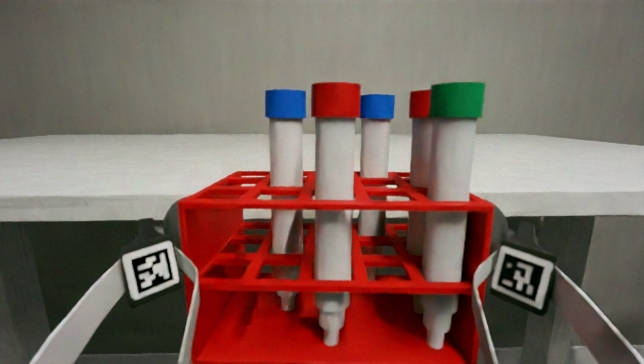

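Desk is about 0.035 higher than the counter.

execute_actions --actions '[{"r2":{"joints":{"lift_m":0.92}}}]' --cameras '[]'

execute_actions --actions '[{"r2":{"joints":{"arm_m":0.32}}}]' --cameras '[]'

execute_actions --actions '[{"r2":{"joints":{"lift_m":0.888}}}]' --cameras '["r2_wrist_camera"]'

Scene clock: 285.93 s.
r1.base_odometry: x=+0.495 y=-3.887 heading=+1.718 (m, m, rad; r1's odometry frame)
r1.turned_by_wheels: +0.000 (rad since the last result)
r1.turned_by_imu: +0.001 (rad since the last result)
r1.base_tilt: forward=+0.2 right=+0.1 (deg)
r1.lidar_m: 1.25 1.24 0.84 0.74 0.74 0.86 0.99 1.07 1.24 1.36 1.36 1.43
r1.head_depth_mm: 869 1001 1176 1417 1529 1335 1167 / 862 992 1162 1391 1547 1326 1160 / 856 981 1147 1375 1544 1315 1175 / 880 1005 1158 1376 1532 1308 1168 / 912 1043 1214 1452 1504 1297 1141 / 905 1027 1200 1427 1502 1281 1130 / 895 1022 1186 1417 1484 1277 1112
r1.base_status: not commanded
r1.joint_positions: lift_m=+0.280 arm_m=-0.001 wrist_yaw_rad=+3.057 wrist_pitch_rad=-0.489 wrist_roll_rad=+0.015 gripper_m=+0.037 head_pan_rad=-2.996 head_tilt_rad=-0.796
r1.joint_status: not commanded
r1.motor_effort: left_wheel=-2(1) right_wheel=+1(1) lift_m=+37(37) arm_m=+1(0) wrist_yaw_rad=-3(4) wrist_pitch_rad=+6(6) wrist_roll_rad=+0(1) gripper_m=+0(1) head_pan_rad=-2(2) head_tilt_rad=-1(1) (%)
r1.hand_pose: x=-0.0031 y=+0.0697 z=+0.2770 quat_wxyz=(+0.202, +0.698, +0.141, +0.673) (m; r1's base frame)
r1.wrist_depth_mm: 627 663 745 772 841 895 996 / 678 737 - 824 930 999 - / 743 781 - 793 786 787 788 / 660 648 651 645 655 636 653 / 548 559 - 564 568 546 543 / 474 - - - - 467 467 / - - - - 412 413 411
r2.base_odometry: x=-2.306 y=+5.651 heading=-1.344 (m, m, rad; r2's odometry frame)
r2.turned_by_wheels: +0.000 (rad since the last result)
r2.turned_by_imu: +0.000 (rad since the last result)
r2.base_tilt: forward=+1.1 right=+1.3 (deg)
r2.lidar_m: 1.23 1.27 1.77 3.42 2.86 2.00 1.90 1.95 1.04 1.31 1.04 1.30
r2.head_depth_mm: 1143 1208 823 632 1703 - - / 1140 1200 824 430 1697 1533 - / 1130 1188 824 433 468 - - / 1122 1186 824 416 467 - 1256 / 1115 1183 824 610 1661 1495 1279 / 1110 1178 826 609 1683 1497 1278 / 1097 1171 823 609 1668 1502 1277
r2.base_status: not commanded
r2.joint_positions: lift_m=+0.919 arm_m=+0.003 wrist_yaw_rad=+0.002 wrist_pitch_rad=-0.029 wrist_roll_rad=+0.018 gripper_m=+0.081 head_pan_rad=-1.563 head_tilt_rad=-0.606
r2.joint_status: all done
r2.on_its_own: gripper_m is held at +0.080, not at your +0.070, by its stall guard, which is not easing now
r2.motor_effort: left_wheel=-1(1) right_wheel=+2(2) lift_m=+34(35) arm_m=-4(4) wrist_yaw_rad=-3(2) wrist_pitch_rad=+15(16) wrist_roll_rad=+0(0) gripper_m=-24(23) head_pan_rad=-5(4) head_tilt_rad=+3(4) (%)
r2.hand_pose: x=-0.0209 y=-0.4033 z=+1.0267 quat_wxyz=(+0.701, +0.011, -0.713, -0.010) (m; r2's base frame)
r2.wrist_depth_mm: 963 964 973 - 981 - - / - - - - - - - / - - - 151 160 - - / 632 621 176 131 143 636 647 / 362 397 163 161 162 142 365 / 290 - 163 141 139 141 - / 717 - 153 147 147 - -
r3.base_odometry: x=+5.617 y=+2.136 heading=-2.893 (m, m, rad; r3's odometry frame)
r3.turned_by_wheels: +0.000 (rad since the last result)
r3.turned_by_imu: +0.001 (rad since the last result)
r3.base_tilt: forward=+1.7 right=-0.8 (deg)
r3.lidar_m: 1.33 1.40 1.96 1.94 2.02 1.85 1.80 1.88 2.23 2.16 1.84 1.37
r3.head_depth_mm: 1514 1663 1906 2022 1663 1390 1195 / 1540 1715 1919 2039 1654 1393 1200 / 1565 1753 1987 2055 1659 1387 1198 / 1603 1778 2016 2051 1663 1381 1196 / 1646 1833 2070 2067 1658 1398 1201 / 1646 1879 2126 2045 1664 1379 1199 / 1692 1910 2206 2038 1671 1390 1201
r3.base_status: not commanded
r3.joint_positions: lift_m=+0.280 arm_m=+0.000 wrist_yaw_rad=+3.082 wrist_pitch_rad=-0.346 wrist_roll_rad=+0.014 gripper_m=+0.037 head_pan_rad=-2.994 head_tilt_rad=-0.699
r3.joint_status: not commanded
r3.motor_effort: left_wheel=+1(1) right_wheel=+0(1) lift_m=+25(26) arm_m=+0(0) wrist_yaw_rad=-1(2) wrist_pitch_rad=+5(6) wrist_roll_rad=+0(1) gripper_m=+0(0) head_pan_rad=-3(5) head_tilt_rad=+0(1) (%)
r3.hand_pose: x=-0.0073 y=+0.0873 z=+0.3091 quat_wxyz=(+0.144, +0.704, +0.100, +0.688) (m; r3's base frame)
r3.wrist_depth_mm: - - - - - - - / - - - - - - - / - - - - - - 978 / 823 815 - 781 776 765 754 / 645 644 - 628 646 611 603 / 538 539 534 527 - 518 510 / 460 - - - 447 442 437
pictures: none
No camera images: the call's "cameras" was empty. Leave "cameras" out to get every camera's image.

Scene clock: 289.50 s.
r1.base_odometry: x=+0.495 y=-3.887 heading=+1.718 (m, m, rad; r1's odometry frame)
r1.turned_by_wheels: +0.000 (rad since the last result)
r1.turned_by_imu: +0.001 (rad since the last result)
r1.base_tilt: forward=+0.2 right=+0.1 (deg)
r1.lidar_m: 1.24 1.24 0.84 0.73 0.74 0.86 0.99 1.07 1.23 1.36 1.37 1.44
r1.head_depth_mm: 869 1000 1170 1409 1534 1336 1162 / 864 987 1158 1394 1553 1328 1149 / 857 979 1145 1379 1532 1326 1175 / 881 1010 1154 1377 1517 1302 1163 / 914 1041 1208 1450 1499 1296 1139 / 903 1032 1197 1436 1503 1295 1133 / 893 1021 1184 1411 1480 1281 1114
r1.base_status: not commanded
r1.joint_positions: lift_m=+0.280 arm_m=-0.001 wrist_yaw_rad=+3.057 wrist_pitch_rad=-0.489 wrist_roll_rad=+0.015 gripper_m=+0.037 head_pan_rad=-2.996 head_tilt_rad=-0.796
r1.joint_status: not commanded
r1.motor_effort: left_wheel=-1(1) right_wheel=+1(1) lift_m=+37(37) arm_m=+2(1) wrist_yaw_rad=-3(2) wrist_pitch_rad=+6(7) wrist_roll_rad=+0(0) gripper_m=+0(1) head_pan_rad=-2(2) head_tilt_rad=-2(2) (%)
r1.hand_pose: x=-0.0031 y=+0.0697 z=+0.2770 quat_wxyz=(+0.202, +0.698, +0.141, +0.673) (m; r1's base frame)
r1.wrist_depth_mm: 634 674 740 777 814 909 - / 688 728 - 849 903 987 - / 725 779 - 788 789 789 786 / 645 657 645 646 654 653 654 / 554 543 - 566 562 544 535 / 482 - - - - 465 471 / - - - - 410 411 412
r2.base_odometry: x=-2.306 y=+5.651 heading=-1.344 (m, m, rad; r2's odometry frame)
r2.turned_by_wheels: +0.000 (rad since the last result)
r2.turned_by_imu: +0.000 (rad since the last result)
r2.base_tilt: forward=+1.1 right=+1.3 (deg)
r2.lidar_m: 1.23 1.27 1.78 3.42 2.86 2.00 1.90 1.95 1.03 1.31 1.04 1.30
r2.head_depth_mm: 1140 1207 919 - 1711 1458 1279 / 1135 1194 - 594 1714 1496 1283 / 1126 1189 - 590 1712 1499 1278 / 1118 1183 - 621 1704 1501 1276 / 1112 1187 786 608 1694 1490 1281 / 1103 1181 825 609 1672 1501 1279 / 1101 1174 826 608 1656 1500 1288
r2.base_status: not commanded
r2.joint_positions: lift_m=+0.919 arm_m=+0.320 wrist_yaw_rad=+0.001 wrist_pitch_rad=-0.029 wrist_roll_rad=+0.018 gripper_m=+0.081 head_pan_rad=-1.563 head_tilt_rad=-0.606
r2.joint_status: all done
r2.on_its_own: gripper_m is held at +0.080, not at your +0.070, by its stall guard, which is not easing now
r2.motor_effort: left_wheel=-1(1) right_wheel=+2(2) lift_m=+34(34) arm_m=+2(3) wrist_yaw_rad=-1(2) wrist_pitch_rad=+15(16) wrist_roll_rad=+0(0) gripper_m=-24(24) head_pan_rad=-5(5) head_tilt_rad=+3(3) (%)
r2.hand_pose: x=-0.0213 y=-0.7201 z=+1.0267 quat_wxyz=(+0.701, +0.011, -0.713, -0.010) (m; r2's base frame)
r2.wrist_depth_mm: 673 678 692 694 686 705 705 / 701 696 717 705 722 715 737 / 718 726 730 151 159 748 761 / 621 621 175 132 144 621 620 / 359 393 163 161 162 141 359 / 254 238 164 140 141 140 262 / 200 194 154 146 147 190 195
r3.base_odometry: x=+5.617 y=+2.136 heading=-2.893 (m, m, rad; r3's odometry frame)
r3.turned_by_wheels: +0.000 (rad since the last result)
r3.turned_by_imu: +0.001 (rad since the last result)
r3.base_tilt: forward=+1.8 right=-0.8 (deg)
r3.lidar_m: 1.33 1.40 1.95 1.94 2.01 1.85 1.80 1.88 2.24 2.16 1.84 1.38
r3.head_depth_mm: 1505 1683 1910 2014 1660 1388 1192 / 1521 1699 1934 2044 1654 1390 1199 / 1571 1745 1955 2020 1662 1386 1202 / 1588 1786 2051 2028 1663 1394 1194 / 1628 1835 2077 2040 1669 1389 1201 / 1666 1871 2167 2051 1663 1390 1191 / 1708 1911 2222 2035 1667 1397 1202
r3.base_status: not commanded
r3.joint_positions: lift_m=+0.280 arm_m=+0.000 wrist_yaw_rad=+3.082 wrist_pitch_rad=-0.346 wrist_roll_rad=+0.014 gripper_m=+0.037 head_pan_rad=-2.994 head_tilt_rad=-0.699
r3.joint_status: not commanded
r3.motor_effort: left_wheel=+1(1) right_wheel=+0(0) lift_m=+26(26) arm_m=+1(1) wrist_yaw_rad=-2(1) wrist_pitch_rad=+5(5) wrist_roll_rad=+1(1) gripper_m=+0(0) head_pan_rad=-4(3) head_tilt_rad=+0(0) (%)
r3.hand_pose: x=-0.0073 y=+0.0873 z=+0.3091 quat_wxyz=(+0.144, +0.704, +0.100, +0.688) (m; r3's base frame)
r3.wrist_depth_mm: - - - - - - - / - - - - - - - / - - - - - - 989 / 821 801 - 780 776 773 751 / 651 648 - 634 651 615 609 / 543 530 532 530 - 519 511 / 460 - - - 446 442 436
pictures: none
No camera images: the call's "cameras" was empty. Leave "cameras" out to get every camera's image.

Scene clock: 290.60 s.
r1.base_odometry: x=+0.495 y=-3.887 heading=+1.718 (m, m, rad; r1's odometry frame)
r1.turned_by_wheels: +0.000 (rad since the last result)
r1.turned_by_imu: +0.000 (rad since the last result)
r1.base_tilt: forward=+0.2 right=+0.1 (deg)
r1.lidar_m: 1.25 1.25 0.84 0.74 0.74 0.86 0.99 1.07 1.24 1.36 1.36 1.43
r1.head_depth_mm: 872 999 1172 1418 1534 1334 1161 / 864 992 1161 1389 1542 1318 1160 / 853 977 1149 1379 1532 1320 1173 / 882 1009 1159 1384 1522 1302 1173 / 910 1040 1219 1452 1524 1291 1141 / 901 1032 1194 1429 1490 1289 1129 / 894 1021 1184 1410 1488 1274 1124
r1.base_status: not commanded
r1.joint_positions: lift_m=+0.280 arm_m=-0.001 wrist_yaw_rad=+3.057 wrist_pitch_rad=-0.489 wrist_roll_rad=+0.015 gripper_m=+0.037 head_pan_rad=-2.996 head_tilt_rad=-0.796
r1.joint_status: not commanded
r1.motor_effort: left_wheel=-1(1) right_wheel=+1(1) lift_m=+37(37) arm_m=+0(0) wrist_yaw_rad=-2(3) wrist_pitch_rad=+7(7) wrist_roll_rad=+0(0) gripper_m=+0(1) head_pan_rad=-3(2) head_tilt_rad=-2(1) (%)
r1.hand_pose: x=-0.0031 y=+0.0697 z=+0.2770 quat_wxyz=(+0.202, +0.698, +0.141, +0.673) (m; r1's base frame)
r1.wrist_depth_mm: 613 669 736 758 841 902 - / 678 752 - 863 941 969 - / 742 784 - 809 799 781 792 / 652 649 650 657 641 655 652 / 555 547 - 561 570 546 542 / 481 - - - - 464 468 / - - - - 409 405 412
r2.base_odometry: x=-2.306 y=+5.651 heading=-1.344 (m, m, rad; r2's odometry frame)
r2.turned_by_wheels: +0.000 (rad since the last result)
r2.turned_by_imu: +0.000 (rad since the last result)
r2.base_tilt: forward=+1.1 right=+1.4 (deg)
r2.lidar_m: 1.23 1.26 1.78 3.43 2.84 2.00 1.90 1.95 1.03 1.31 1.04 1.30
r2.head_depth_mm: 1143 1208 825 - - 1480 1278 / 1136 1196 915 - 1712 1497 1277 / 1132 1187 818 - 1704 1490 1281 / 1120 1185 714 621 1709 1495 1280 / 1113 1187 846 609 1699 1500 1279 / 1104 1183 826 607 1688 1503 1287 / 1099 1172 827 609 1664 1500 1281
r2.base_status: not commanded
r2.joint_positions: lift_m=+0.889 arm_m=+0.320 wrist_yaw_rad=+0.001 wrist_pitch_rad=-0.013 wrist_roll_rad=+0.018 gripper_m=+0.081 head_pan_rad=-1.563 head_tilt_rad=-0.606
r2.joint_status: all done
r2.on_its_own: gripper_m is held at +0.080, not at your +0.070, by its stall guard, which is not easing now
r2.motor_effort: left_wheel=-2(1) right_wheel=+2(2) lift_m=+14(30) arm_m=+2(2) wrist_yaw_rad=-1(1) wrist_pitch_rad=+7(16) wrist_roll_rad=+0(0) gripper_m=-23(23) head_pan_rad=-4(5) head_tilt_rad=+4(3) (%)
r2.hand_pose: x=-0.0213 y=-0.7206 z=+0.9999 quat_wxyz=(+0.701, +0.005, -0.713, -0.005) (m; r2's base frame)
r2.wrist_depth_mm: 675 674 684 699 680 700 706 / 707 711 708 707 713 719 731 / 719 723 727 149 171 748 751 / 534 536 175 131 146 544 537 / 298 326 163 160 160 142 300 / 206 194 163 140 139 141 214 / - 157 147 149 147 154 158
r3.base_odometry: x=+5.617 y=+2.136 heading=-2.893 (m, m, rad; r3's odometry frame)
r3.turned_by_wheels: +0.000 (rad since the last result)
r3.turned_by_imu: +0.000 (rad since the last result)
r3.base_tilt: forward=+1.6 right=-0.8 (deg)
r3.lidar_m: 1.33 1.40 1.95 1.94 2.02 1.85 1.80 1.88 2.23 2.17 1.84 1.38
r3.head_depth_mm: 1496 1685 1885 2016 1635 1385 1191 / 1539 1705 1947 2054 1659 1382 1195 / 1574 1741 1997 2029 1657 1392 1195 / 1612 1784 2043 2040 1651 1393 1198 / 1629 1834 2095 2050 1661 1391 1194 / 1659 1878 2130 2070 1655 1386 1202 / 1714 1942 2213 2040 1648 1393 1193
r3.base_status: not commanded
r3.joint_positions: lift_m=+0.280 arm_m=+0.000 wrist_yaw_rad=+3.082 wrist_pitch_rad=-0.346 wrist_roll_rad=+0.014 gripper_m=+0.037 head_pan_rad=-2.994 head_tilt_rad=-0.699
r3.joint_status: not commanded
r3.motor_effort: left_wheel=+1(1) right_wheel=-1(1) lift_m=+25(25) arm_m=+1(1) wrist_yaw_rad=-2(1) wrist_pitch_rad=+6(5) wrist_roll_rad=+1(1) gripper_m=+0(0) head_pan_rad=-4(4) head_tilt_rad=+0(0) (%)
r3.hand_pose: x=-0.0073 y=+0.0873 z=+0.3091 quat_wxyz=(+0.144, +0.704, +0.100, +0.688) (m; r3's base frame)
r3.wrist_depth_mm: - - - - - - - / - - - - - - - / - - - - - - - / 829 805 - 791 770 758 765 / 653 638 - 637 652 616 612 / 535 534 531 523 - 518 511 / 455 - - - 451 446 439
pictures: r2_wrist_camera
camera_calibration (this result's frames):
r2_wrist_camera: T_world_to_cam=[[-0.999466, -0.0298512, -0.0132938, -0.0249917], [0.00698126, 0.202367, -0.979285, 1.15138], [0.0319231, -0.978855, -0.20205, -0.341621], [0, 0, 0, 1]] pos_world=[-0.0221108, -0.568145, 1.05818]
Images, in order (width x height): r2_wrist_camera 644x364.

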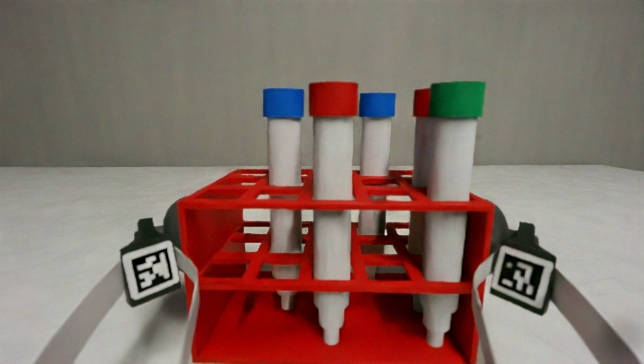

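execute_actions --actions '[{"r2":{"joints":{"gripper_m":0.179}}}]' --cameras '[]'

execute_actions --actions '[{"r2":{"joints":{"arm_m":0.005}},"r1":{"joints":{"head_pan_rad":0,"head_tilt_rad":-0.5}},"r3":{"joints":{"head_pan_rad":0}}}]' --cameras '["r2_wrist_camera","r2_head_camera","r1_nav_camera","r3_nav_camera"]'

Scene clock: 296.20 s.
r1.base_odometry: x=+0.495 y=-3.887 heading=+1.718 (m, m, rad; r1's odometry frame)
r1.turned_by_wheels: +0.000 (rad since the last result)
r1.turned_by_imu: +0.001 (rad since the last result)
r1.base_tilt: forward=+0.2 right=+0.1 (deg)
r1.lidar_m: 1.25 1.25 0.84 0.74 0.74 0.86 0.99 1.07 1.24 1.36 1.37 1.43
r1.head_depth_mm: 873 1004 1169 1424 1533 1332 1164 / 861 990 1163 1388 1544 1331 1151 / 857 981 1152 1380 1535 1321 1173 / 887 1005 1160 1376 1514 1306 1160 / 912 1040 1208 1456 1505 1293 1141 / 901 1036 1200 1435 1492 1285 1133 / 897 1020 1189 1413 1480 1275 1118
r1.base_status: not commanded
r1.joint_positions: lift_m=+0.280 arm_m=-0.001 wrist_yaw_rad=+3.057 wrist_pitch_rad=-0.489 wrist_roll_rad=+0.015 gripper_m=+0.037 head_pan_rad=-2.996 head_tilt_rad=-0.796
r1.joint_status: not commanded
r1.motor_effort: left_wheel=-1(1) right_wheel=+1(1) lift_m=+37(37) arm_m=+1(0) wrist_yaw_rad=-3(3) wrist_pitch_rad=+6(6) wrist_roll_rad=+0(0) gripper_m=-1(1) head_pan_rad=-2(3) head_tilt_rad=-1(2) (%)
r1.hand_pose: x=-0.0031 y=+0.0697 z=+0.2770 quat_wxyz=(+0.202, +0.698, +0.141, +0.673) (m; r1's base frame)
r1.wrist_depth_mm: 626 666 747 757 825 901 - / 686 721 - 867 911 982 - / 724 772 - 803 804 795 774 / 662 647 649 642 653 647 651 / 551 561 - 560 555 548 544 / 481 - - - - 470 472 / - - - - 417 408 408
r2.base_odometry: x=-2.306 y=+5.651 heading=-1.344 (m, m, rad; r2's odometry frame)
r2.turned_by_wheels: +0.000 (rad since the last result)
r2.turned_by_imu: +0.000 (rad since the last result)
r2.base_tilt: forward=+1.1 right=+1.4 (deg)
r2.lidar_m: 1.23 1.26 1.78 3.42 2.85 2.01 1.90 1.95 1.04 1.31 1.04 1.30
r2.head_depth_mm: 1145 1207 825 - - 1472 1271 / 1131 1192 918 - 1713 1497 1278 / 1131 1186 817 - 1710 1500 1283 / 1122 1186 715 621 1715 1494 1280 / 1112 1189 846 608 1696 1494 1280 / 1102 1181 826 609 1676 1497 1278 / 1097 1172 823 609 1669 1490 1279
r2.base_status: not commanded
r2.joint_positions: lift_m=+0.889 arm_m=+0.320 wrist_yaw_rad=+0.001 wrist_pitch_rad=-0.015 wrist_roll_rad=+0.018 gripper_m=+0.179 head_pan_rad=-1.563 head_tilt_rad=-0.606
r2.joint_status: all done
r2.motor_effort: left_wheel=-1(1) right_wheel=+2(2) lift_m=+14(15) arm_m=+3(2) wrist_yaw_rad=-1(2) wrist_pitch_rad=+8(8) wrist_roll_rad=+0(0) gripper_m=-1(96) head_pan_rad=-5(5) head_tilt_rad=+3(3) (%)
r2.hand_pose: x=-0.0213 y=-0.7205 z=+0.9992 quat_wxyz=(+0.701, +0.006, -0.713, -0.005) (m; r2's base frame)
r2.wrist_depth_mm: 671 692 685 695 694 697 709 / 696 708 719 706 698 717 732 / 716 729 722 150 173 738 750 / 518 532 163 132 138 533 521 / 291 321 163 158 158 141 297 / 216 191 146 141 139 183 217 / 149 156 147 148 146 149 154
r3.base_odometry: x=+5.617 y=+2.136 heading=-2.893 (m, m, rad; r3's odometry frame)
r3.turned_by_wheels: +0.000 (rad since the last result)
r3.turned_by_imu: +0.001 (rad since the last result)
r3.base_tilt: forward=+1.7 right=-0.7 (deg)
r3.lidar_m: 1.33 1.39 1.95 1.94 2.02 1.86 1.80 1.88 2.23 2.17 1.84 1.37
r3.head_depth_mm: 1499 1674 1908 2029 1666 1390 1203 / 1535 1710 1944 2067 1656 1385 1197 / 1562 1752 1966 2026 1678 1393 1189 / 1596 1775 2029 2059 1666 1396 1195 / 1641 1830 2069 2034 1660 1403 1188 / 1665 1859 2110 2060 1660 1398 1204 / 1677 1909 2194 2057 1648 1388 1203
r3.base_status: not commanded
r3.joint_positions: lift_m=+0.280 arm_m=+0.000 wrist_yaw_rad=+3.082 wrist_pitch_rad=-0.346 wrist_roll_rad=+0.014 gripper_m=+0.037 head_pan_rad=-2.994 head_tilt_rad=-0.699
r3.joint_status: not commanded
r3.motor_effort: left_wheel=+1(1) right_wheel=-1(0) lift_m=+26(25) arm_m=+1(1) wrist_yaw_rad=-1(2) wrist_pitch_rad=+6(6) wrist_roll_rad=+1(0) gripper_m=+0(0) head_pan_rad=-5(4) head_tilt_rad=+0(0) (%)
r3.hand_pose: x=-0.0073 y=+0.0873 z=+0.3091 quat_wxyz=(+0.144, +0.704, +0.100, +0.688) (m; r3's base frame)
r3.wrist_depth_mm: - - - - - - - / - - - - - - - / - - - - - - 988 / 819 803 - 783 766 762 745 / 648 638 - 638 642 606 614 / 536 533 536 529 - 515 516 / 464 - - - 444 441 441
pictures: none
No camera images: the call's "cameras" was empty. Leave "cameras" out to get every camera's image.

Scene clock: 299.73 s.
r1.base_odometry: x=+0.495 y=-3.887 heading=+1.718 (m, m, rad; r1's odometry frame)
r1.turned_by_wheels: +0.000 (rad since the last result)
r1.turned_by_imu: +0.001 (rad since the last result)
r1.base_tilt: forward=+0.2 right=+0.2 (deg)
r1.lidar_m: 1.25 1.24 0.84 0.73 0.73 0.86 0.98 1.07 1.23 1.36 1.36 1.43
r1.head_depth_mm: 1149 1256 1399 1574 1779 1619 1331 / 1119 1231 1361 1512 1725 1611 1321 / 1086 1192 1324 1475 1646 1593 1313 / 1059 1163 1279 1406 1602 1581 1307 / 1038 1130 1241 1374 1542 1571 1296 / 1010 1102 1201 1322 1494 1558 1282 / 990 1070 1163 1291 1422 1515 1262
r1.base_status: not commanded
r1.joint_positions: lift_m=+0.280 arm_m=-0.001 wrist_yaw_rad=+3.057 wrist_pitch_rad=-0.489 wrist_roll_rad=+0.015 gripper_m=+0.037 head_pan_rad=-0.007 head_tilt_rad=-0.507
r1.joint_status: all done
r1.motor_effort: left_wheel=-1(1) right_wheel=+1(1) lift_m=+37(37) arm_m=+1(1) wrist_yaw_rad=-3(3) wrist_pitch_rad=+7(6) wrist_roll_rad=-1(1) gripper_m=+0(0) head_pan_rad=+4(52) head_tilt_rad=+5(26) (%)
r1.hand_pose: x=-0.0031 y=+0.0697 z=+0.2770 quat_wxyz=(+0.202, +0.698, +0.141, +0.673) (m; r1's base frame)
r1.wrist_depth_mm: 624 657 729 777 828 913 998 / 682 735 - 836 920 993 - / 734 763 - 812 797 816 788 / 665 652 652 641 642 649 642 / 551 557 - 583 568 540 537 / 484 - - - - 470 464 / - - - - 410 413 405
r2.base_odometry: x=-2.306 y=+5.651 heading=-1.344 (m, m, rad; r2's odometry frame)
r2.turned_by_wheels: +0.000 (rad since the last result)
r2.turned_by_imu: +0.000 (rad since the last result)
r2.base_tilt: forward=+1.1 right=+1.3 (deg)
r2.lidar_m: 1.24 1.27 1.78 3.43 2.85 2.01 1.90 1.95 1.04 1.31 1.04 1.30
r2.head_depth_mm: 1142 1204 822 630 1702 1530 - / 1135 1196 825 631 1710 1530 - / 1124 1193 714 631 1733 - - / 1122 1189 717 633 1703 - 1250 / 1110 1187 825 611 1697 1498 1284 / 1105 1183 827 609 1680 1490 1281 / 1102 1176 826 609 1669 1499 1282
r2.base_status: not commanded
r2.joint_positions: lift_m=+0.889 arm_m=+0.005 wrist_yaw_rad=+0.000 wrist_pitch_rad=-0.017 wrist_roll_rad=+0.018 gripper_m=+0.179 head_pan_rad=-1.563 head_tilt_rad=-0.606
r2.joint_status: all done
r2.motor_effort: left_wheel=+0(1) right_wheel=+2(2) lift_m=+15(15) arm_m=-3(3) wrist_yaw_rad=-1(1) wrist_pitch_rad=+9(9) wrist_roll_rad=+0(0) gripper_m=+0(0) head_pan_rad=-4(5) head_tilt_rad=+3(3) (%)
r2.hand_pose: x=-0.0213 y=-0.4061 z=+0.9989 quat_wxyz=(+0.701, +0.006, -0.713, -0.006) (m; r2's base frame)
r2.wrist_depth_mm: 981 943 985 981 977 - - / 994 - - - - - - / - - - 479 - - - / 528 536 530 455 532 540 537 / 294 323 296 295 297 298 296 / 671 - - - - - - / - - - - - - -
r3.base_odometry: x=+5.617 y=+2.136 heading=-2.893 (m, m, rad; r3's odometry frame)
r3.turned_by_wheels: +0.000 (rad since the last result)
r3.turned_by_imu: +0.001 (rad since the last result)
r3.base_tilt: forward=+1.7 right=-0.8 (deg)
r3.lidar_m: 1.34 1.40 1.95 1.95 2.02 1.86 1.80 1.88 2.23 2.17 1.85 1.38
r3.head_depth_mm: 1132 1257 1426 1636 1659 1393 1199 / 1123 1264 1436 1656 1647 1389 1201 / 1130 1265 1438 1668 1648 1396 1198 / 1139 1271 1455 1684 1662 1393 1198 / 1147 1264 1464 1692 1651 1400 1205 / 1138 1279 1448 1699 1657 1388 1195 / 1157 1298 1469 1718 1658 1398 1196
r3.base_status: not commanded
r3.joint_positions: lift_m=+0.280 arm_m=+0.000 wrist_yaw_rad=+3.082 wrist_pitch_rad=-0.346 wrist_roll_rad=+0.014 gripper_m=+0.037 head_pan_rad=-0.007 head_tilt_rad=-0.699
r3.joint_status: all done
r3.motor_effort: left_wheel=+1(1) right_wheel=+0(0) lift_m=+25(26) arm_m=+1(1) wrist_yaw_rad=-1(1) wrist_pitch_rad=+6(6) wrist_roll_rad=+1(0) gripper_m=+0(0) head_pan_rad=+4(61) head_tilt_rad=+1(1) (%)
r3.hand_pose: x=-0.0073 y=+0.0873 z=+0.3091 quat_wxyz=(+0.144, +0.704, +0.100, +0.688) (m; r3's base frame)
r3.wrist_depth_mm: - - - - - - - / - - - - - - - / - - - - - - 983 / 813 803 - 790 774 762 737 / 641 644 - 627 648 615 604 / 540 533 535 527 - 521 518 / 460 - - - 448 442 441
pictures: r1_nav_camera (sideways: a quarter turn counterclockwise sets it upright), r2_head_camera (sideways: a quarter turn clockwise sets it upright), r2_wrist_camera, r3_nav_camera (sideways: a quarter turn counterclockwise sets it upright)
camera_calibration (this result's frames):
r1_nav_camera: T_world_to_cam=[[0.517043, 0.0353241, 0.85523, -1.07619], [0.0467005, -0.998824, 0.0130215, 0.0376406], [0.854685, 0.033207, -0.518084, 0.62727], [0, 0, 0, 1]] pos_world=[0.0185624, 0.0547821, 1.24488]
r2_head_camera: T_world_to_cam=[[0.0218864, 0.554276, -0.832045, 1.10359], [0.999536, -0.0297536, 0.00647147, -0.0145478], [-0.0211693, -0.831801, -0.55467, 0.675958], [0, 0, 0, 1]] pos_world=[0.00469712, -0.0498625, 1.29326]
r2_wrist_camera: T_world_to_cam=[[-0.999472, -0.0295908, -0.0134064, -0.0154518], [0.00701893, 0.206234, -0.978478, 1.08748], [0.0317188, -0.978055, -0.205917, -0.0297753], [0, 0, 0, 1]] pos_world=[-0.0221321, -0.253855, 1.05774]
r3_nav_camera: T_world_to_cam=[[0.684227, -0.0478582, 0.727697, -0.907132], [-0.0106187, -0.998392, -0.0556765, 0.125217], [0.729192, 0.0303681, -0.683635, 0.838215], [0, 0, 0, 1]] pos_world=[0.0107936, 0.0561475, 1.24012]
Images, in order (width x height): r1_nav_camera 672x504, r2_head_camera 896x504, r2_wrist_camera 644x364, r3_nav_camera 672x504.

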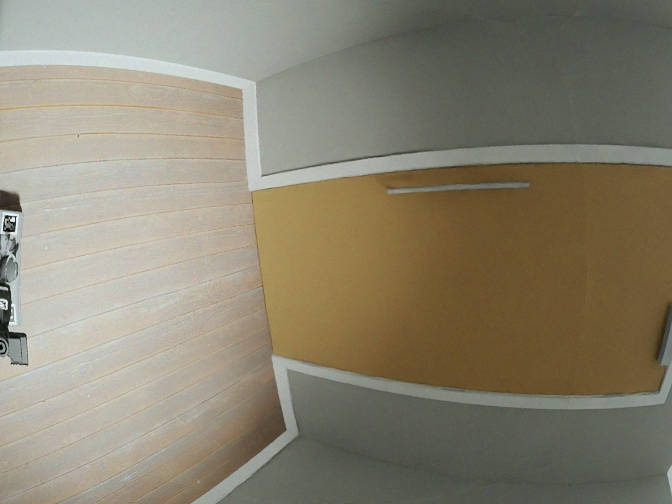

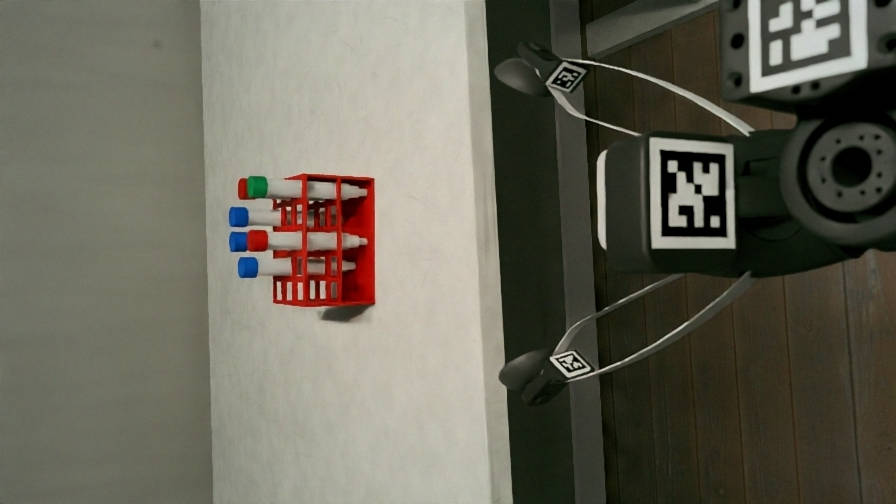

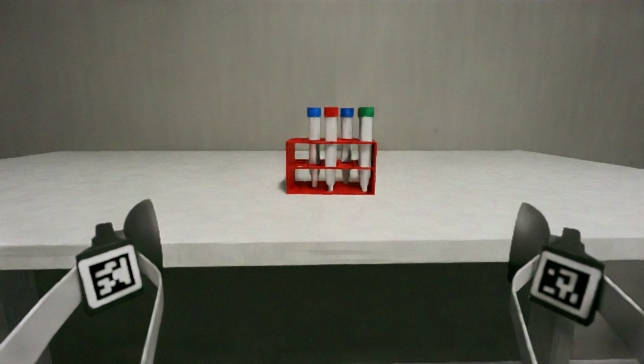

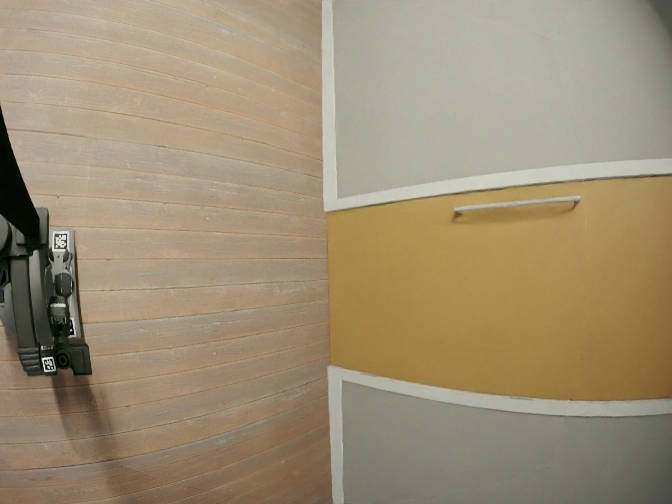

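finished_scene --scene 1

The scene is finished: the task was done.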